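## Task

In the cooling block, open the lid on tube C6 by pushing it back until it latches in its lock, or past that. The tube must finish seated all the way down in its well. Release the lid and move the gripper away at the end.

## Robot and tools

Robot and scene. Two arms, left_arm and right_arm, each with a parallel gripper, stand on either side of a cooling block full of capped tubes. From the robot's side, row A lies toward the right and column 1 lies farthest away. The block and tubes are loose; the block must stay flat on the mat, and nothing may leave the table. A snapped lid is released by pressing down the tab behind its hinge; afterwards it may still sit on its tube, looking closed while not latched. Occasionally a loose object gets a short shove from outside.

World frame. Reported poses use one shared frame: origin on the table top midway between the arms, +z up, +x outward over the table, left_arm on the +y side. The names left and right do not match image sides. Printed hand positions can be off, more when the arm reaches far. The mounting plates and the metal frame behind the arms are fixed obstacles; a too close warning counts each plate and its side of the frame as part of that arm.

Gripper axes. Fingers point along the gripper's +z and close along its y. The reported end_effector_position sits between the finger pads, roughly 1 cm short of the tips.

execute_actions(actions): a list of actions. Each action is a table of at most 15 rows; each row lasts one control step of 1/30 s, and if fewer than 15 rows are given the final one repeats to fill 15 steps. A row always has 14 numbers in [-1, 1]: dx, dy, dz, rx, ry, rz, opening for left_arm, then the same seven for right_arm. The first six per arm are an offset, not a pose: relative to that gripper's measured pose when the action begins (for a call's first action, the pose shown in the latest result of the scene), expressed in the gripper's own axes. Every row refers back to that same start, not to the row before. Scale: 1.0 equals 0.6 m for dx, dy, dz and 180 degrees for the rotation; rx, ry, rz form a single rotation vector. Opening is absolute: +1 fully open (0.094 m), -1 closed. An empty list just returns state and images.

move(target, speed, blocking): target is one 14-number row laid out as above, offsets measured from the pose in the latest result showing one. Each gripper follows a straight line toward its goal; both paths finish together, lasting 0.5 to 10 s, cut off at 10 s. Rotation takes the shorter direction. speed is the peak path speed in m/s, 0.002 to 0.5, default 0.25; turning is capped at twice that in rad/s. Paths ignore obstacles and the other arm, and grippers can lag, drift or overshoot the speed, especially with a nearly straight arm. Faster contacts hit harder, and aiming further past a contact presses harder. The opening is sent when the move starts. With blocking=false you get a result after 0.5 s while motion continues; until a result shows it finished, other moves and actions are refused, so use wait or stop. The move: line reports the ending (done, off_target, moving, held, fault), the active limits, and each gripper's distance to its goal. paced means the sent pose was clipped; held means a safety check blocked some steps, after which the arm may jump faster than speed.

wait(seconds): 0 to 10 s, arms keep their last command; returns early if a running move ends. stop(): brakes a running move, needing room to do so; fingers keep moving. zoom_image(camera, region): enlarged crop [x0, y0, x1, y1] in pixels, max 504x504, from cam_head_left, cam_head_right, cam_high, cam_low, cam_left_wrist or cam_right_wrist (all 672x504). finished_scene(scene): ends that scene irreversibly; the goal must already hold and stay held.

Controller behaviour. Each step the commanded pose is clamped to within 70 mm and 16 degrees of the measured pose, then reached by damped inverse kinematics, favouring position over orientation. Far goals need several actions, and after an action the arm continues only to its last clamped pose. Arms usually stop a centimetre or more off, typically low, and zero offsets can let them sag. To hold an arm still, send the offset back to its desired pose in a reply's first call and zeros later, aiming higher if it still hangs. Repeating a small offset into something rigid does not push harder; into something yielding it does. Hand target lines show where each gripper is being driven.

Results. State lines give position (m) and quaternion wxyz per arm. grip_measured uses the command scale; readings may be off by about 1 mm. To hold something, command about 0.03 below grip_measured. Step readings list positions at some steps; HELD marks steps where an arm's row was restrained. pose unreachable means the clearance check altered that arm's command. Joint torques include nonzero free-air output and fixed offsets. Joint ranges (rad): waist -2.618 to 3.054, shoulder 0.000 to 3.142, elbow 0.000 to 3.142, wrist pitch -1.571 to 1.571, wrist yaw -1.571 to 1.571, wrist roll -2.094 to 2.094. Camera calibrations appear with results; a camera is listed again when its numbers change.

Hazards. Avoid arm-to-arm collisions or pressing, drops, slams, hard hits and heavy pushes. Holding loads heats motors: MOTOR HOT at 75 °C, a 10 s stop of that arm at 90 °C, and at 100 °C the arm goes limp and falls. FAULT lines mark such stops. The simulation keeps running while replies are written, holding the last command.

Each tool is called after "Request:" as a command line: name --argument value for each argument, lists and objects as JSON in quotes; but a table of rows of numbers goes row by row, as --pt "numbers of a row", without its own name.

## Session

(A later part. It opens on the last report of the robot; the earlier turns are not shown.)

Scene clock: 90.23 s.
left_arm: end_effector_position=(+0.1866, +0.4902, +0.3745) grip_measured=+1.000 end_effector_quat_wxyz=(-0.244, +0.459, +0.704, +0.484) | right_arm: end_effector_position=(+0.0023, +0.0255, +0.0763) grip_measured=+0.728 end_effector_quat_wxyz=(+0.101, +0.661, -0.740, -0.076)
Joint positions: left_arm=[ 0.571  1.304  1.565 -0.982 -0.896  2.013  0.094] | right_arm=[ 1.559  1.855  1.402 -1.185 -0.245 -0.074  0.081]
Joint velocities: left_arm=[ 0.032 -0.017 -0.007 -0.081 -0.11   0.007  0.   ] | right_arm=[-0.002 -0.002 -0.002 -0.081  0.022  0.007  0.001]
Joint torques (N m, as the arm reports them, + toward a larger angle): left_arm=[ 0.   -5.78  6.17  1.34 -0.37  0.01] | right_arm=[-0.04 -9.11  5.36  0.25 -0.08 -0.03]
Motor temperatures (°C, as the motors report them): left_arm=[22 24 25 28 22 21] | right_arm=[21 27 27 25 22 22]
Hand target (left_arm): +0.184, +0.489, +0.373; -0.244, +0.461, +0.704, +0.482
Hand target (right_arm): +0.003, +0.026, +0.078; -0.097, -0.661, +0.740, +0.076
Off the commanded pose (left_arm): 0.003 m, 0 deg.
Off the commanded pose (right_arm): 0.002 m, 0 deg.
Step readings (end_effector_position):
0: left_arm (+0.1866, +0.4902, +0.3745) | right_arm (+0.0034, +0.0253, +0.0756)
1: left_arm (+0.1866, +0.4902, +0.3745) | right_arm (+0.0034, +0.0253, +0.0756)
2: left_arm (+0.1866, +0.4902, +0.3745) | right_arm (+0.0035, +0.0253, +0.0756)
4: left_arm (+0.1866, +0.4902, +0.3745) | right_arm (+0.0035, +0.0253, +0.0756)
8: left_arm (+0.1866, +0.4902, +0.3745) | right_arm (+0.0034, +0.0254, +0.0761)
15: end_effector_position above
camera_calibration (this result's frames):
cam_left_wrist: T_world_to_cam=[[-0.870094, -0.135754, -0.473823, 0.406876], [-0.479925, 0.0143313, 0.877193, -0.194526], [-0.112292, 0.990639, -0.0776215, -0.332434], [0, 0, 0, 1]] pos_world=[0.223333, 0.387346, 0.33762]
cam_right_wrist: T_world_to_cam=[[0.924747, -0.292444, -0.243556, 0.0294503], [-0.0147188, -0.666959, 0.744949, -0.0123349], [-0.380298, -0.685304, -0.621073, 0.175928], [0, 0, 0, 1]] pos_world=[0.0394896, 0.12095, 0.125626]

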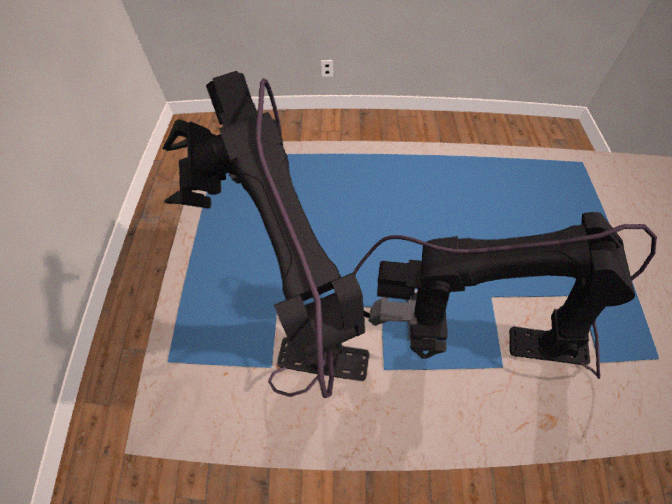

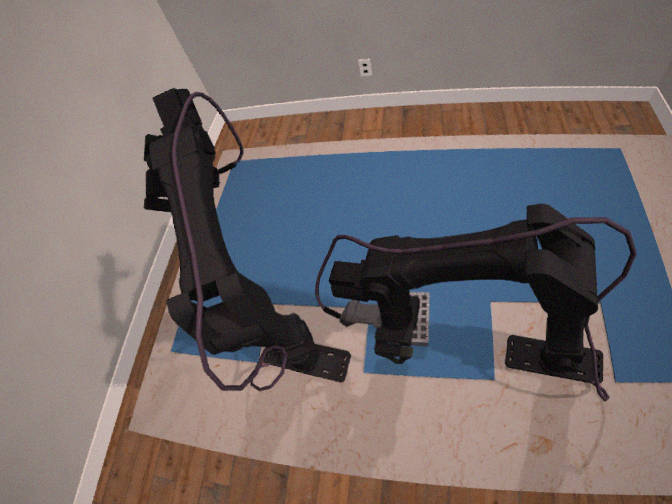

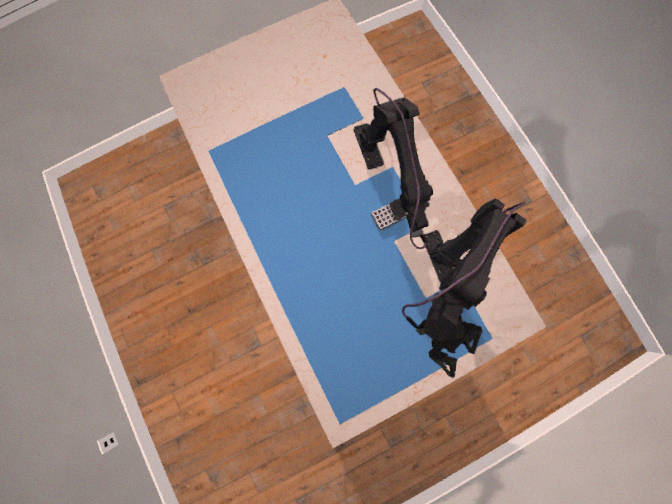

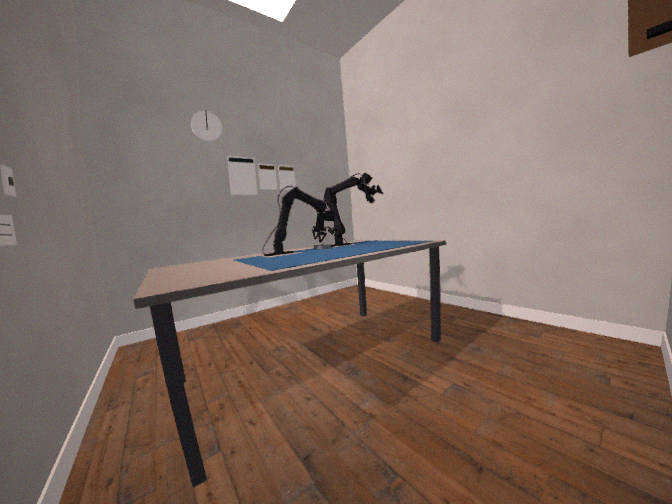

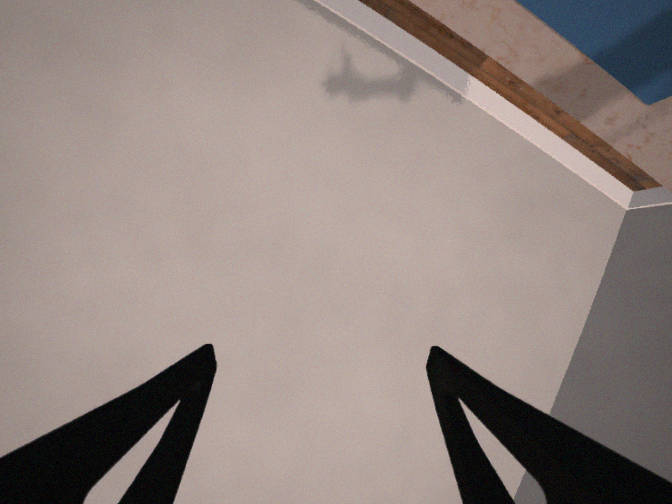

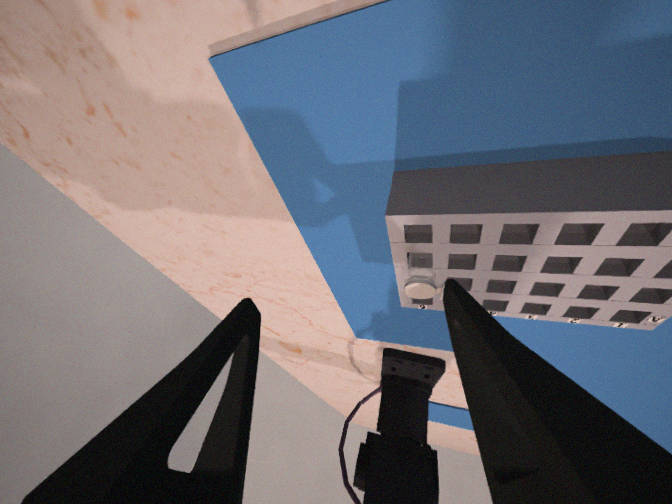

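Request:
execute_actions --actions '[[[-0.0008,-0.0052,-0.0012,0.0009,-0.0008,0.0015,1,-0.0003,-0.0007,-0.0050,0.0021,-0.0032,-0.0007,0.73],[-0.0008,-0.0052,-0.0012,0.0009,-0.0008,0.0015,1,-0.0004,-0.0002,-0.0070,0.0021,-0.0045,-0.0010,0.73],[-0.0008,-0.0052,-0.0012,0.0009,-0.0008,0.0015,1,-0.0006,0.0003,-0.0090,0.0022,-0.0057,-0.0013,0.73],[-0.0008,-0.0052,-0.0012,0.0009,-0.0008,0.0015,1,-0.0007,0.0007,-0.0108,0.0023,-0.0068,-0.0016,0.73],[-0.0008,-0.0052,-0.0012,0.0009,-0.0008,0.0015,1,-0.0007,0.0007,-0.0108,0.0023,-0.0068,-0.0016,0.73],[-0.0008,-0.0052,-0.0012,0.0009,-0.0008,0.0015,1,-0.0007,0.0007,-0.0108,0.0023,-0.0068,-0.0016,0.73],[-0.0008,-0.0052,-0.0012,0.0009,-0.0008,0.0015,1,-0.0007,0.0007,-0.0108,0.0023,-0.0068,-0.0016,0.73],[-0.0008,-0.0052,-0.0012,0.0009,-0.0008,0.0015,1,-0.0007,0.0007,-0.0108,0.0023,-0.0068,-0.0016,0.73],[-0.0008,-0.0052,-0.0012,0.0009,-0.0008,0.0015,1,-0.0007,0.0007,-0.0108,0.0023,-0.0068,-0.0016,0.73],[-0.0008,-0.0052,-0.0012,0.0009,-0.0008,0.0015,1,-0.0007,0.0007,-0.0108,0.0023,-0.0068,-0.0016,0.745],[-0.0008,-0.0052,-0.0012,0.0009,-0.0008,0.0015,1,-0.0007,0.0007,-0.0108,0.0023,-0.0068,-0.0016,0.76],[-0.0008,-0.0052,-0.0012,0.0009,-0.0008,0.0015,1,-0.0007,0.0007,-0.0108,0.0023,-0.0068,-0.0016,0.77]]]'

Request:
zoom_image --camera "cam_right_wrist" --region '[380, 240, 500, 330]'

Scene clock: 93.00 s.
left_arm: end_effector_position=(+0.1866, +0.4902, +0.3745) grip_measured=+1.000 end_effector_quat_wxyz=(-0.244, +0.459, +0.704, +0.484) | right_arm: end_effector_position=(+0.0016, +0.0258, +0.0774) grip_measured=+0.768 end_effector_quat_wxyz=(+0.101, +0.661, -0.740, -0.079)
Joint positions: left_arm=[ 0.571  1.304  1.565 -0.982 -0.896  2.013  0.094] | right_arm=[ 1.559  1.852  1.402 -1.185 -0.249 -0.074  0.083]
Joint velocities: left_arm=[-0.017 -0.002 -0.002 -0.051  0.022 -0.051  0.   ] | right_arm=[-0.012 -0.022 -0.017  0.007 -0.007  0.037 -0.   ]
Joint torques (N m, as the arm reports them, + toward a larger angle): left_arm=[ 0.01 -5.77  6.18  1.34 -0.37  0.01] | right_arm=[ -0.11 -10.2    5.32   0.26  -0.01  -0.04]
Motor temperatures (°C, as the motors report them): left_arm=[22 24 25 28 22 21] | right_arm=[21 27 27 25 22 22]
Hand target (left_arm): +0.184, +0.489, +0.373; -0.244, +0.461, +0.704, +0.482
Hand target (right_arm): +0.004, +0.026, +0.083; -0.090, -0.662, +0.740, +0.081
Off the commanded pose (left_arm): 0.003 m, 0 deg.
Off the commanded pose (right_arm): 0.006 m, 1 deg.
Step readings (end_effector_position):
0: left_arm (+0.1866, +0.4902, +0.3745) | right_arm (+0.0023, +0.0255, +0.0763)
1: left_arm (+0.1866, +0.4902, +0.3745) | right_arm (+0.0023, +0.0255, +0.0763)
2: left_arm (+0.1866, +0.4902, +0.3745) | right_arm (+0.0023, +0.0255, +0.0767)
4: left_arm (+0.1866, +0.4902, +0.3745) | right_arm (+0.0023, +0.0256, +0.0773)
8: left_arm (+0.1866, +0.4902, +0.3745) | right_arm (+0.0023, +0.0256, +0.0773)
15: end_effector_position above
camera_calibration (this result's frames):
cam_left_wrist: T_world_to_cam=[[-0.870094, -0.135754, -0.473823, 0.406876], [-0.479925, 0.0143313, 0.877193, -0.194526], [-0.112292, 0.990639, -0.0776215, -0.332434], [0, 0, 0, 1]] pos_world=[0.223333, 0.387346, 0.33762]
cam_right_wrist: T_world_to_cam=[[0.923788, -0.291776, -0.247959, 0.0307611], [-0.0122401, -0.669742, 0.742493, -0.0127368], [-0.38271, -0.682871, -0.622271, 0.176573], [0, 0, 0, 1]] pos_world=[0.0390035, 0.121021, 0.126961]

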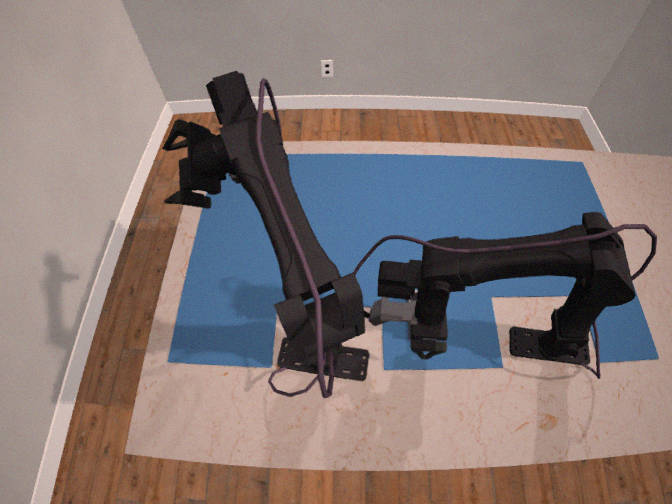

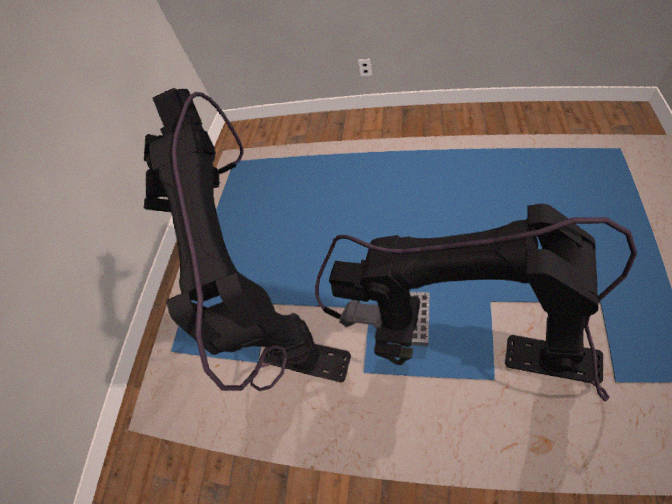

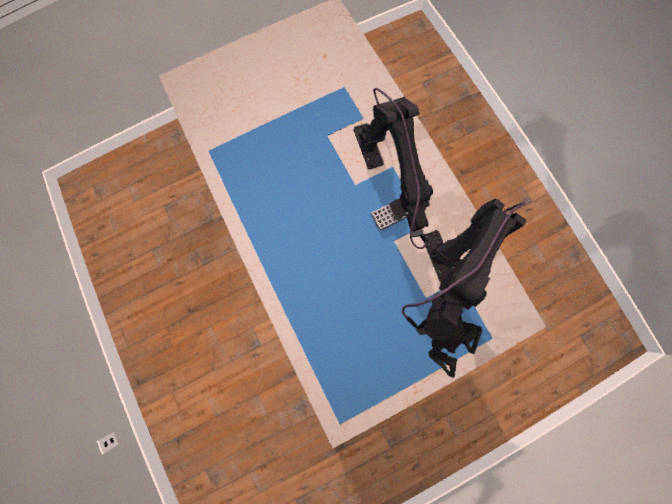

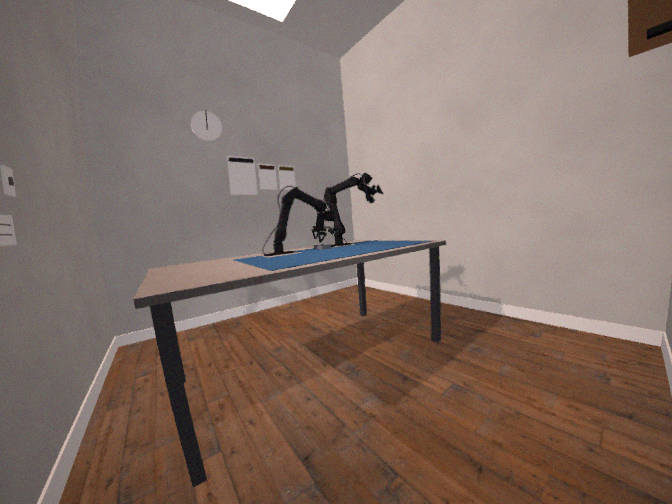

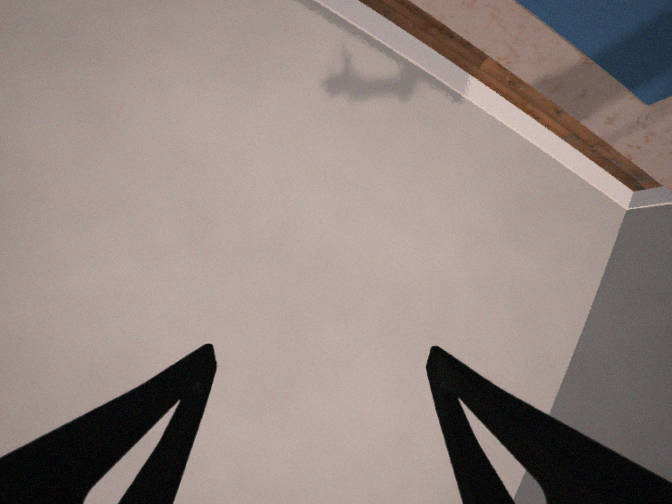

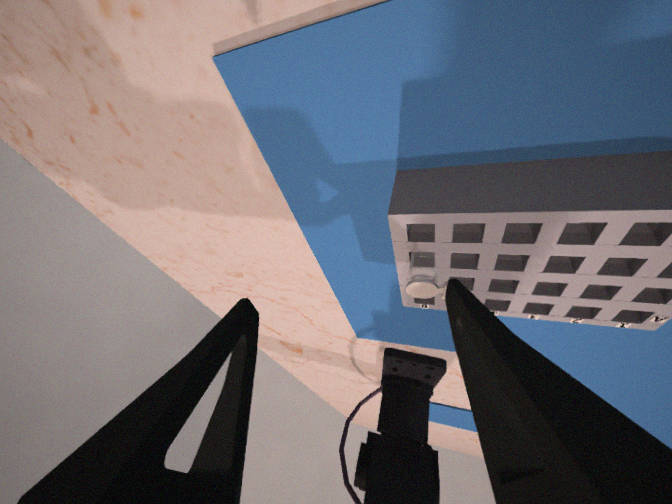

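Region (380, 240, 500, 330) of cam_right_wrist's 672x504 image, scaled by 4.200, with more detail than that image has; it fills the top 378 rows of this view, and the rest is white.

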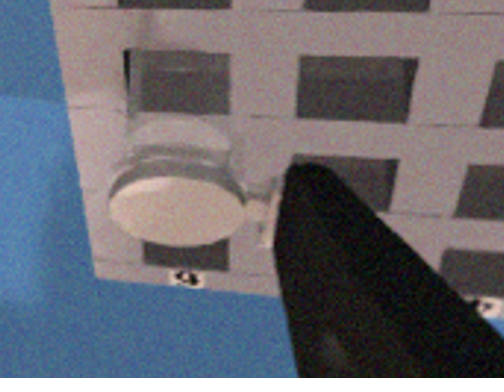

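Request:
execute_actions --actions '[[[-0.0008,-0.0052,-0.0012,0.0009,-0.0008,0.0015,1,-0.0006,-0.0003,-0.0118,0.0036,-0.0074,-0.0018,0.77],[-0.0008,-0.0052,-0.0012,0.0009,-0.0008,0.0015,1,-0.0008,0.0003,-0.0143,0.0037,-0.0090,-0.0021,0.77],[-0.0008,-0.0052,-0.0012,0.0009,-0.0008,0.0015,1,-0.0009,0.0009,-0.0168,0.0038,-0.0105,-0.0025,0.77],[-0.0008,-0.0052,-0.0012,0.0009,-0.0008,0.0015,1,-0.0011,0.0015,-0.0193,0.0039,-0.0121,-0.0029,0.77],[-0.0008,-0.0052,-0.0012,0.0009,-0.0008,0.0015,1,-0.0013,0.0021,-0.0218,0.0040,-0.0136,-0.0033,0.77]]]'

Request:
zoom_image --camera "cam_right_wrist" --region '[380, 240, 500, 330]'

Scene clock: 96.03 s.
left_arm: end_effector_position=(+0.1866, +0.4902, +0.3745) grip_measured=+1.000 end_effector_quat_wxyz=(-0.244, +0.459, +0.704, +0.484) | right_arm: end_effector_position=(+0.0029, +0.0260, +0.0805) grip_measured=+0.769 end_effector_quat_wxyz=(+0.095, +0.662, -0.740, -0.079)
Joint positions: left_arm=[ 0.571  1.304  1.565 -0.982 -0.896  2.013  0.094] | right_arm=[ 1.559  1.841  1.402 -1.185 -0.242 -0.074  0.083]
Joint velocities: left_arm=[-0.012 -0.017 -0.002  0.022 -0.037 -0.007  0.   ] | right_arm=[-0.012  0.027 -0.002 -0.066  0.022 -0.007 -0.001]
Joint torques (N m, as the arm reports them, + toward a larger angle): left_arm=[-0.01 -5.79  6.17  1.34 -0.36  0.01] | right_arm=[ -0.11 -11.24   5.39   0.28  -0.09  -0.04]
Motor temperatures (°C, as the motors report them): left_arm=[22 24 25 28 22 21] | right_arm=[21 28 27 25 22 22]
Hand target (left_arm): +0.184, +0.489, +0.373; -0.244, +0.461, +0.704, +0.482
Hand target (right_arm): +0.004, +0.027, +0.090; -0.081, -0.663, +0.739, +0.089
Off the commanded pose (left_arm): 0.003 m, 0 deg.
Off the commanded pose (right_arm): 0.010 m, 2 deg.
Step readings (end_effector_position):
0: left_arm (+0.1866, +0.4902, +0.3745) | right_arm (+0.0016, +0.0258, +0.0775)
1: left_arm (+0.1866, +0.4902, +0.3745) | right_arm (+0.0016, +0.0258, +0.0775)
2: left_arm (+0.1866, +0.4902, +0.3745) | right_arm (+0.0016, +0.0258, +0.0778)
4: left_arm (+0.1866, +0.4902, +0.3745) | right_arm (+0.0017, +0.0259, +0.0788)
8: left_arm (+0.1866, +0.4902, +0.3745) | right_arm (+0.0025, +0.0260, +0.0801)
15: end_effector_position above
camera_calibration (this result's frames):
cam_left_wrist: T_world_to_cam=[[-0.870094, -0.135754, -0.473823, 0.406876], [-0.479925, 0.0143313, 0.877193, -0.194526], [-0.112292, 0.990639, -0.0776215, -0.332434], [0, 0, 0, 1]] pos_world=[0.223333, 0.387346, 0.33762]
cam_right_wrist: T_world_to_cam=[[0.926041, -0.289035, -0.242709, 0.0299336], [-0.0184107, -0.676895, 0.735849, -0.0141261], [-0.376975, -0.676958, -0.632154, 0.179726], [0, 0, 0, 1]] pos_world=[0.0397724, 0.120757, 0.131274]

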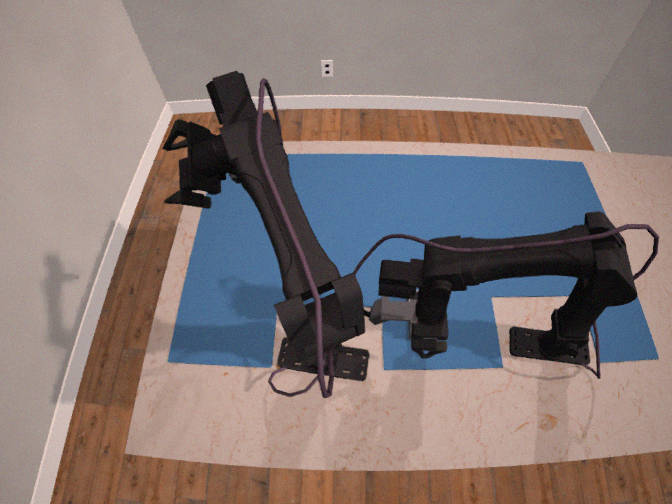

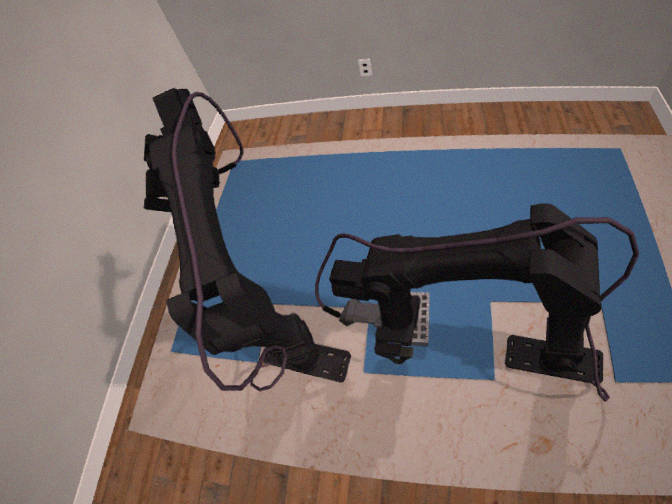

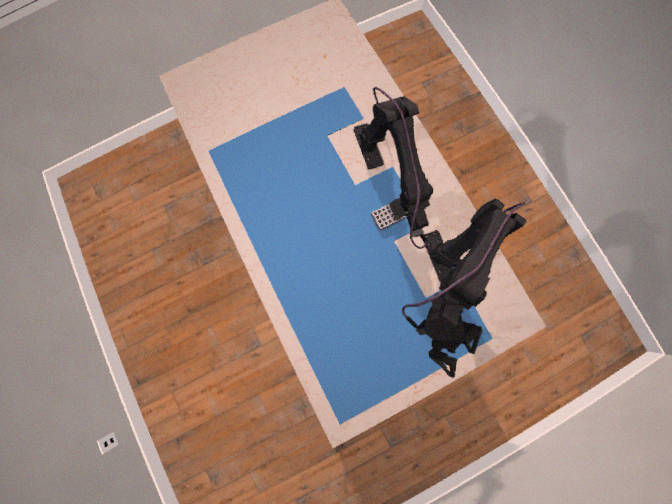

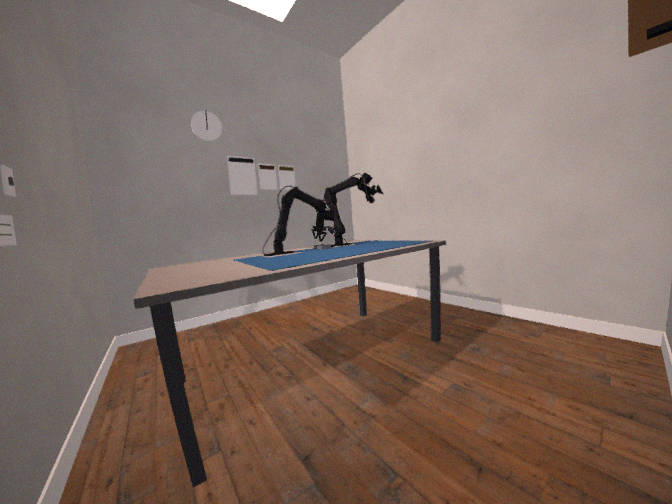

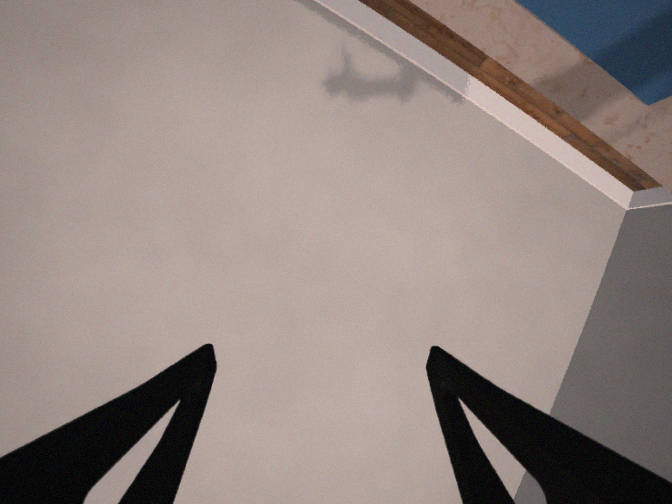

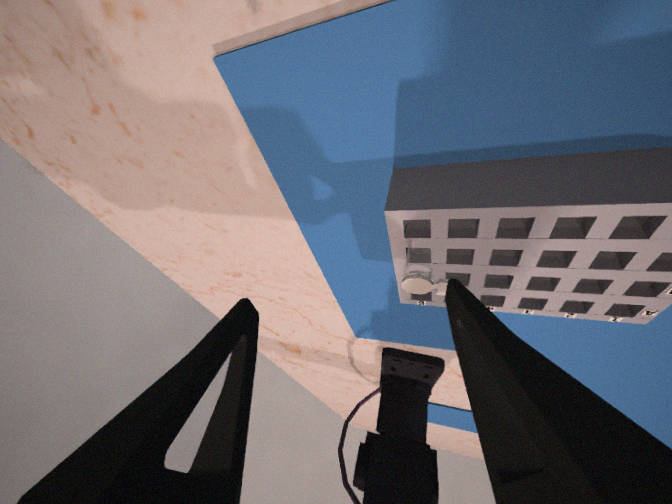

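Region (380, 240, 500, 330) of cam_right_wrist's 672x504 image, scaled by 4.200, with more detail than that image has; it fills the top 378 rows of this view, and the rest is white.

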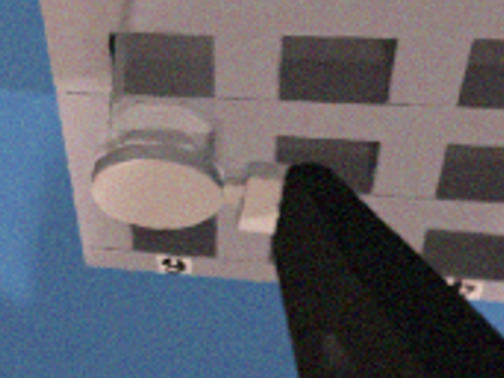

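Request:
execute_actions --actions '[[[-0.0008,-0.0052,-0.0012,0.0009,-0.0008,0.0015,1,-0.0007,0.0025,-0.0105,0.0008,-0.0064,-0.0015,0.77],[-0.0008,-0.0052,-0.0012,0.0009,-0.0008,0.0015,1,-0.0003,0.0012,-0.0050,0.0004,-0.0031,-0.0007,0.77],[-0.0008,-0.0052,-0.0012,0.0009,-0.0008,0.0015,1,0,0,0,0,0,0,0.77],[-0.0008,-0.0052,-0.0012,0.0009,-0.0008,0.0015,1,0.0002,-0.0006,0.0026,-0.0001,0.0015,0.0004,0.77],[-0.0008,-0.0052,-0.0012,0.0009,-0.0008,0.0015,1,0.0004,-0.0012,0.0052,-0.0002,0.0029,0.0007,0.77],[-0.0008,-0.0052,-0.0012,0.0009,-0.0008,0.0015,1,0.0006,-0.0018,0.0077,-0.0003,0.0044,0.0011,0.77],[-0.0008,-0.0052,-0.0012,0.0009,-0.0008,0.0015,1,0.0008,-0.0024,0.0103,-0.0004,0.0058,0.0014,0.77],[-0.0008,-0.0052,-0.0012,0.0009,-0.0008,0.0015,1,0.0010,-0.0031,0.0129,-0.0005,0.0073,0.0018,0.77],[-0.0008,-0.0052,-0.0012,0.0009,-0.0008,0.0015,1,0.0011,-0.0037,0.0155,-0.0006,0.0087,0.0022,0.77],[-0.0008,-0.0052,-0.0012,0.0009,-0.0008,0.0015,1,0.0013,-0.0043,0.0181,-0.0007,0.0102,0.0025,0.77],[-0.0008,-0.0052,-0.0012,0.0009,-0.0008,0.0015,1,0.0015,-0.0049,0.0206,-0.0008,0.0116,0.0029,0.77],[-0.0008,-0.0052,-0.0012,0.0009,-0.0008,0.0015,1,0.0017,-0.0055,0.0232,-0.0009,0.0131,0.0032,0.77],[-0.0008,-0.0052,-0.0012,0.0009,-0.0008,0.0015,1,0.0019,-0.0061,0.0258,-0.0010,0.0145,0.0036,0.77]]]'

Request:
zoom_image --camera "cam_right_wrist" --region '[380, 240, 500, 330]'

Scene clock: 100.53 s.
left_arm: end_effector_position=(+0.1866, +0.4902, +0.3745) grip_measured=+1.000 end_effector_quat_wxyz=(-0.244, +0.459, +0.704, +0.484) | right_arm: end_effector_position=(+0.0034, +0.0252, +0.0763) grip_measured=+0.769 end_effector_quat_wxyz=(+0.099, +0.661, -0.740, -0.074)
Joint positions: left_arm=[ 0.571  1.304  1.565 -0.982 -0.896  2.013  0.094] | right_arm=[ 1.559  1.854  1.402 -1.185 -0.238 -0.074  0.083]
Joint velocities: left_arm=[-0.007  0.002 -0.002  0.007  0.022  0.007  0.   ] | right_arm=[-0.017 -0.002 -0.007 -0.022 -0.022 -0.022 -0.001]
Joint torques (N m, as the arm reports them, + toward a larger angle): left_arm=[ 0.   -5.77  6.18  1.34 -0.36  0.01] | right_arm=[-0.13 -5.7   5.04  0.29 -0.14 -0.04]
Motor temperatures (°C, as the motors report them): left_arm=[22 24 25 28 22 21] | right_arm=[21 29 27 24 22 22]
Hand target (left_arm): +0.184, +0.489, +0.373; -0.244, +0.461, +0.704, +0.482
Hand target (right_arm): +0.002, +0.024, +0.065; -0.113, -0.659, +0.741, +0.065
Off the commanded pose (left_arm): 0.003 m, 0 deg.
Off the commanded pose (right_arm): 0.012 m, 2 deg.
Step readings (end_effector_position):
0: left_arm (+0.1866, +0.4902, +0.3745) | right_arm (+0.0029, +0.0259, +0.0805)
1: left_arm (+0.1866, +0.4902, +0.3745) | right_arm (+0.0029, +0.0259, +0.0805)
2: left_arm (+0.1866, +0.4902, +0.3745) | right_arm (+0.0029, +0.0259, +0.0805)
4: left_arm (+0.1866, +0.4902, +0.3745) | right_arm (+0.0029, +0.0259, +0.0805)
8: left_arm (+0.1866, +0.4902, +0.3745) | right_arm (+0.0029, +0.0257, +0.0783)
15: end_effector_position above
camera_calibration (this result's frames):
cam_left_wrist: T_world_to_cam=[[-0.870094, -0.135754, -0.473823, 0.406876], [-0.479925, 0.0143313, 0.877193, -0.194526], [-0.112292, 0.990639, -0.0776215, -0.332434], [0, 0, 0, 1]] pos_world=[0.223333, 0.387346, 0.33762]
cam_right_wrist: T_world_to_cam=[[0.92642, -0.292231, -0.237373, 0.027869], [-0.0192268, -0.666389, 0.745356, -0.0125056], [-0.375999, -0.685949, -0.622975, 0.176277], [0, 0, 0, 1]] pos_world=[0.0402212, 0.120728, 0.125753]

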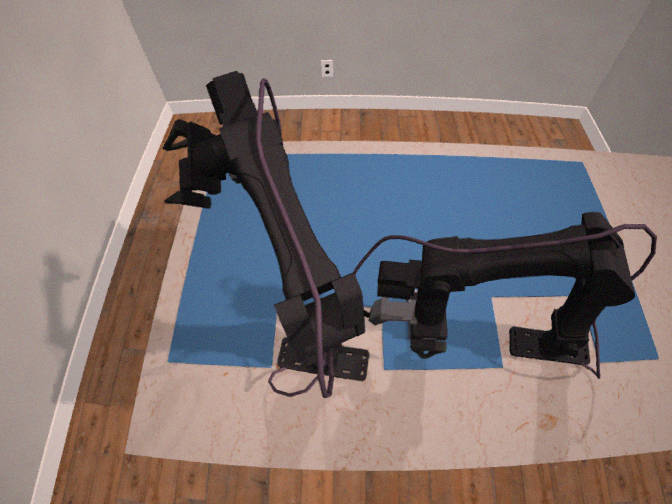

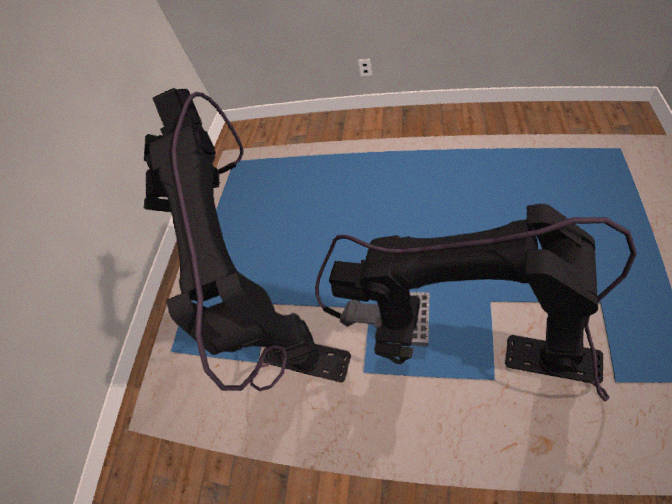

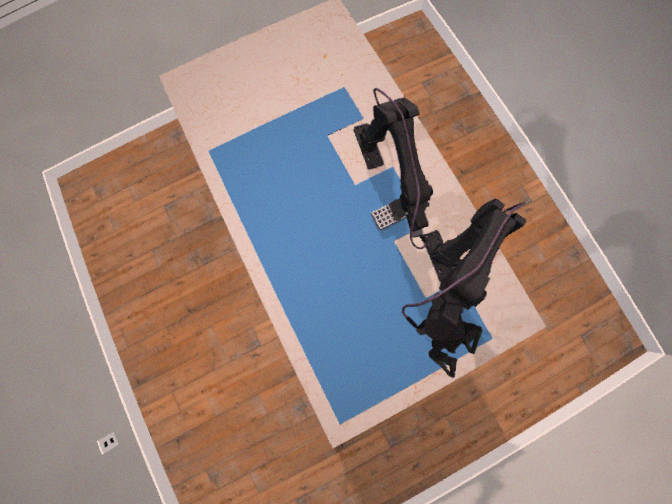

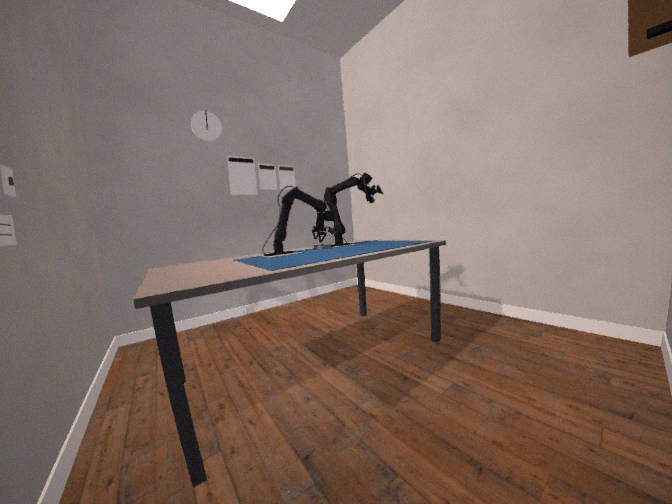

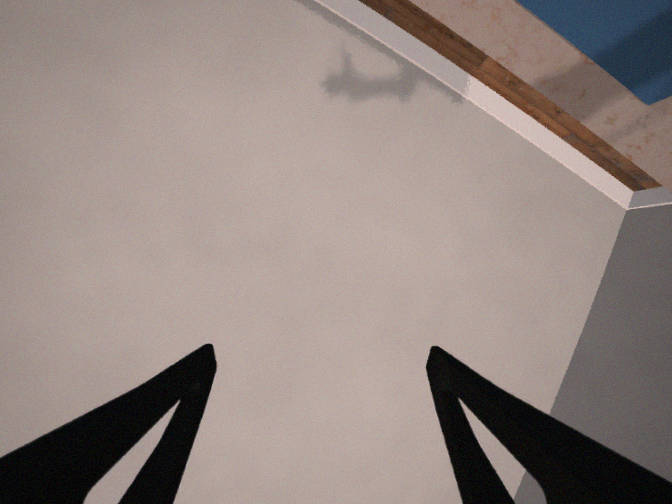

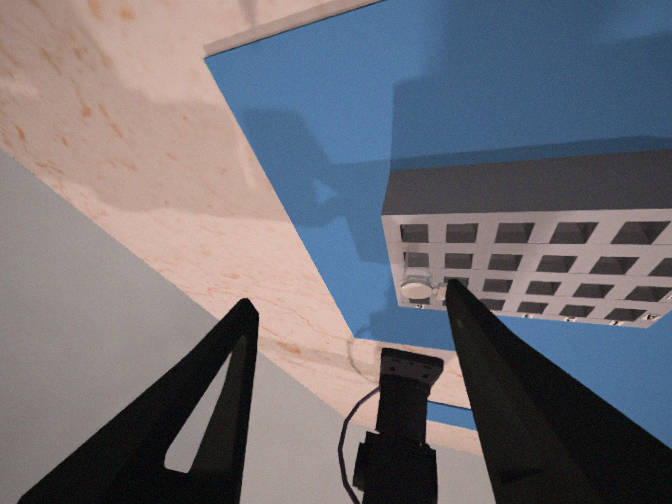

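Region (380, 240, 500, 330) of cam_right_wrist's 672x504 image, scaled by 4.200, with more detail than that image has; it fills the top 378 rows of this view, and the rest is white.

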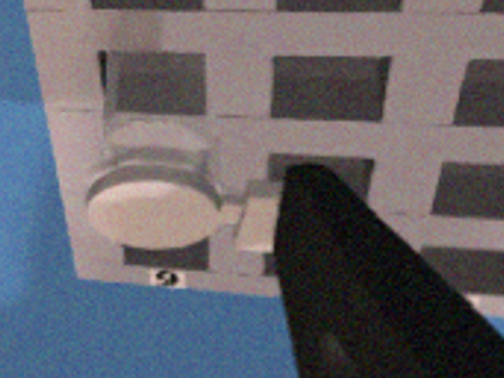

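Request:
execute_actions --actions '[[[-0.0008,-0.0052,-0.0012,0.0009,-0.0008,0.0015,1,0.0014,-0.0038,0.0205,-0.0021,0.0114,0.0028,0.77],[-0.0008,-0.0052,-0.0012,0.0009,-0.0008,0.0015,1,0.0019,-0.0041,0.0219,-0.0021,0.0122,0.0030,0.77],[-0.0008,-0.0052,-0.0012,0.0009,-0.0008,0.0015,1,0.0023,-0.0044,0.0232,-0.0022,0.0131,0.0032,0.77],[-0.0008,-0.0052,-0.0012,0.0009,-0.0008,0.0015,1,0.0027,-0.0047,0.0246,-0.0022,0.0140,0.0034,0.77],[-0.0008,-0.0052,-0.0012,0.0009,-0.0008,0.0015,1,0.0032,-0.0050,0.0259,-0.0023,0.0149,0.0037,0.77],[-0.0008,-0.0052,-0.0012,0.0009,-0.0008,0.0015,1,0.0036,-0.0052,0.0272,-0.0024,0.0157,0.0039,0.77],[-0.0008,-0.0052,-0.0012,0.0009,-0.0008,0.0015,1,0.0040,-0.0055,0.0286,-0.0024,0.0166,0.0041,0.77],[-0.0008,-0.0052,-0.0012,0.0009,-0.0008,0.0015,1,0.0044,-0.0058,0.0299,-0.0025,0.0175,0.0043,0.77],[-0.0008,-0.0052,-0.0012,0.0009,-0.0008,0.0015,1,0.0049,-0.0061,0.0313,-0.0025,0.0183,0.0045,0.77],[-0.0008,-0.0052,-0.0012,0.0009,-0.0008,0.0015,1,0.0053,-0.0064,0.0326,-0.0026,0.0192,0.0047,0.77],[-0.0008,-0.0052,-0.0012,0.0009,-0.0008,0.0015,1,0.0053,-0.0064,0.0326,-0.0026,0.0192,0.0047,0.77],[-0.0008,-0.0052,-0.0012,0.0009,-0.0008,0.0015,1,0.0040,-0.0045,0.0240,-0.0023,0.0142,0.0035,0.77],[-0.0008,-0.0052,-0.0012,0.0009,-0.0008,0.0015,1,0.0030,-0.0022,0.0145,-0.0020,0.0090,0.0022,0.77]]]'

Request:
zoom_image --camera "cam_right_wrist" --region '[380, 250, 500, 340]'

Scene clock: 108.40 s.
left_arm: end_effector_position=(+0.1866, +0.4902, +0.3745) grip_measured=+1.000 end_effector_quat_wxyz=(-0.244, +0.459, +0.704, +0.484) | right_arm: end_effector_position=(+0.0035, +0.0250, +0.0756) grip_measured=+0.769 end_effector_quat_wxyz=(+0.100, +0.661, -0.740, -0.073)
Joint positions: left_arm=[ 0.571  1.304  1.565 -0.982 -0.896  2.013  0.094] | right_arm=[ 1.559  1.856  1.402 -1.186 -0.237 -0.074  0.083]
Joint velocities: left_arm=[ 0.002  0.002  0.002 -0.066 -0.037 -0.037  0.   ] | right_arm=[-0.017 -0.002 -0.007 -0.11  -0.007 -0.051  0.   ]
Joint torques (N m, as the arm reports them, + toward a larger angle): left_arm=[ 0.01 -5.78  6.17  1.34 -0.36  0.01] | right_arm=[ 0.05 -6.67  4.9   0.27 -0.14 -0.03]
Motor temperatures (°C, as the motors report them): left_arm=[22 24 25 28 22 21] | right_arm=[21 27 27 24 22 22]
Hand target (left_arm): +0.184, +0.489, +0.373; -0.244, +0.461, +0.704, +0.482
Hand target (right_arm): +0.002, +0.023, +0.068; -0.111, -0.659, +0.741, +0.066
Off the commanded pose (left_arm): 0.003 m, 0 deg.
Off the commanded pose (right_arm): 0.008 m, 2 deg.
Step readings (end_effector_position):
0: left_arm (+0.1866, +0.4902, +0.3745) | right_arm (+0.0034, +0.0252, +0.0763)
1: left_arm (+0.1866, +0.4902, +0.3745) | right_arm (+0.0034, +0.0252, +0.0763)
2: left_arm (+0.1866, +0.4902, +0.3745) | right_arm (+0.0034, +0.0252, +0.0763)
4: left_arm (+0.1866, +0.4902, +0.3745) | right_arm (+0.0035, +0.0251, +0.0757)
8: left_arm (+0.1866, +0.4902, +0.3745) | right_arm (+0.0035, +0.0250, +0.0756)
15: end_effector_position above
camera_calibration (this result's frames):
cam_left_wrist: T_world_to_cam=[[-0.870094, -0.135754, -0.473823, 0.406876], [-0.479925, 0.0143313, 0.877193, -0.194526], [-0.112292, 0.990639, -0.0776215, -0.332434], [0, 0, 0, 1]] pos_world=[0.223333, 0.387346, 0.33762]
cam_right_wrist: T_world_to_cam=[[0.926501, -0.292838, -0.236311, 0.0274813], [-0.0193975, -0.664328, 0.747189, -0.0122978], [-0.375793, -0.687687, -0.621181, 0.175624], [0, 0, 0, 1]] pos_world=[0.0402985, 0.120652, 0.124777]

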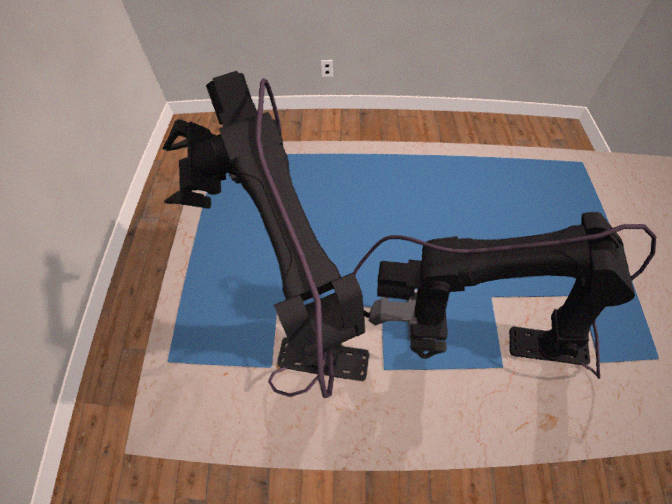

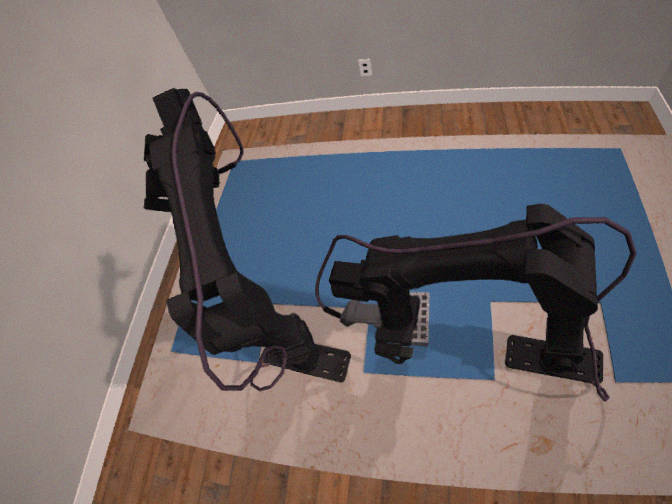

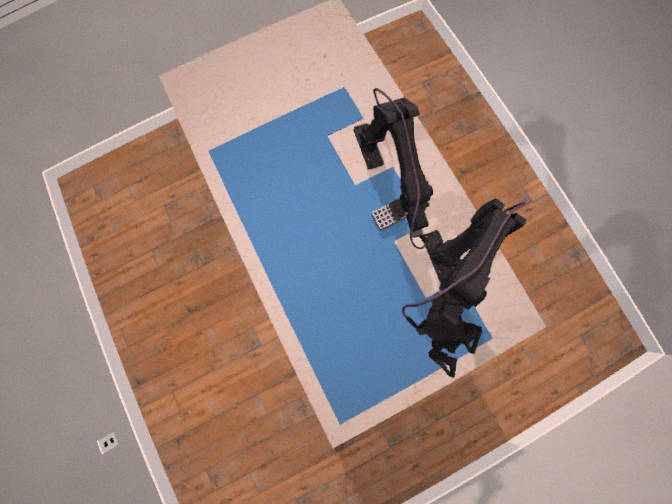

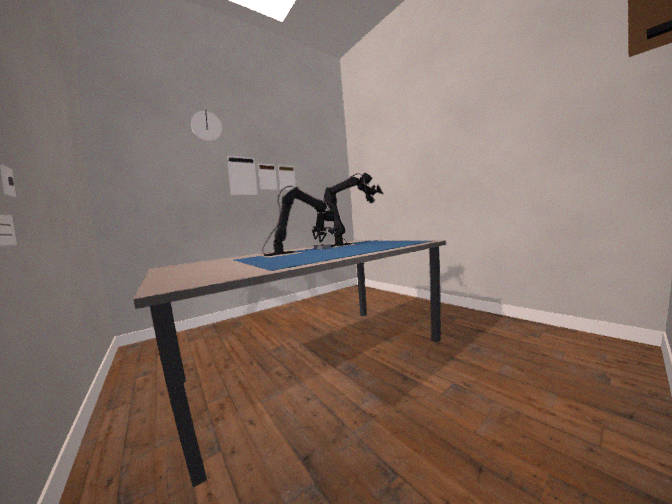

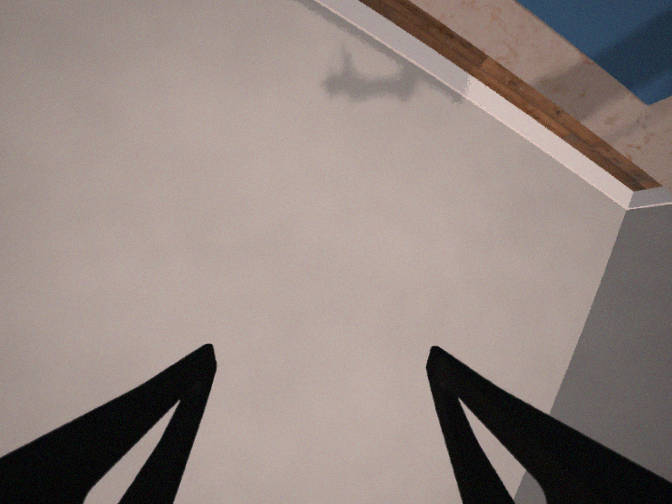

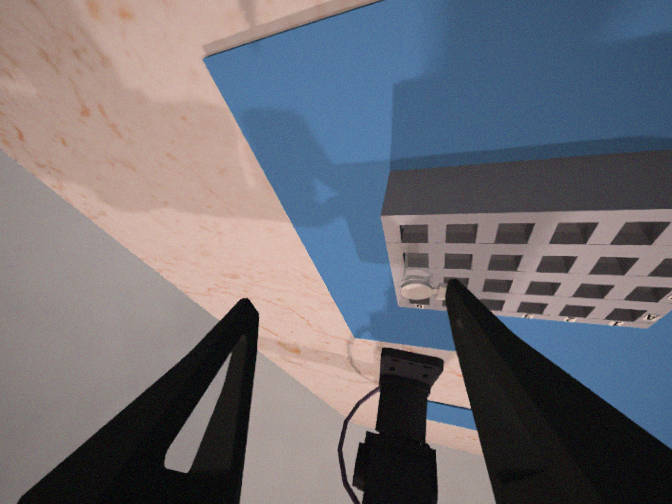

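Region (380, 250, 500, 340) of cam_right_wrist's 672x504 image, scaled by 4.200, with more detail than that image has; it fills the top 378 rows of this view, and the rest is white.

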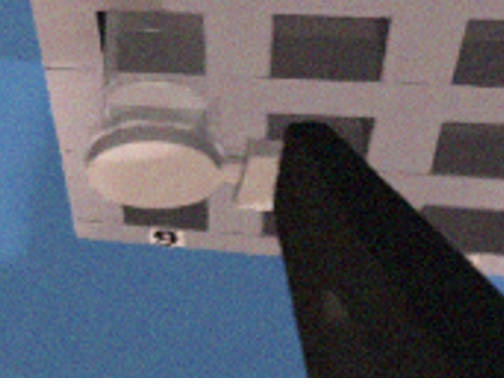

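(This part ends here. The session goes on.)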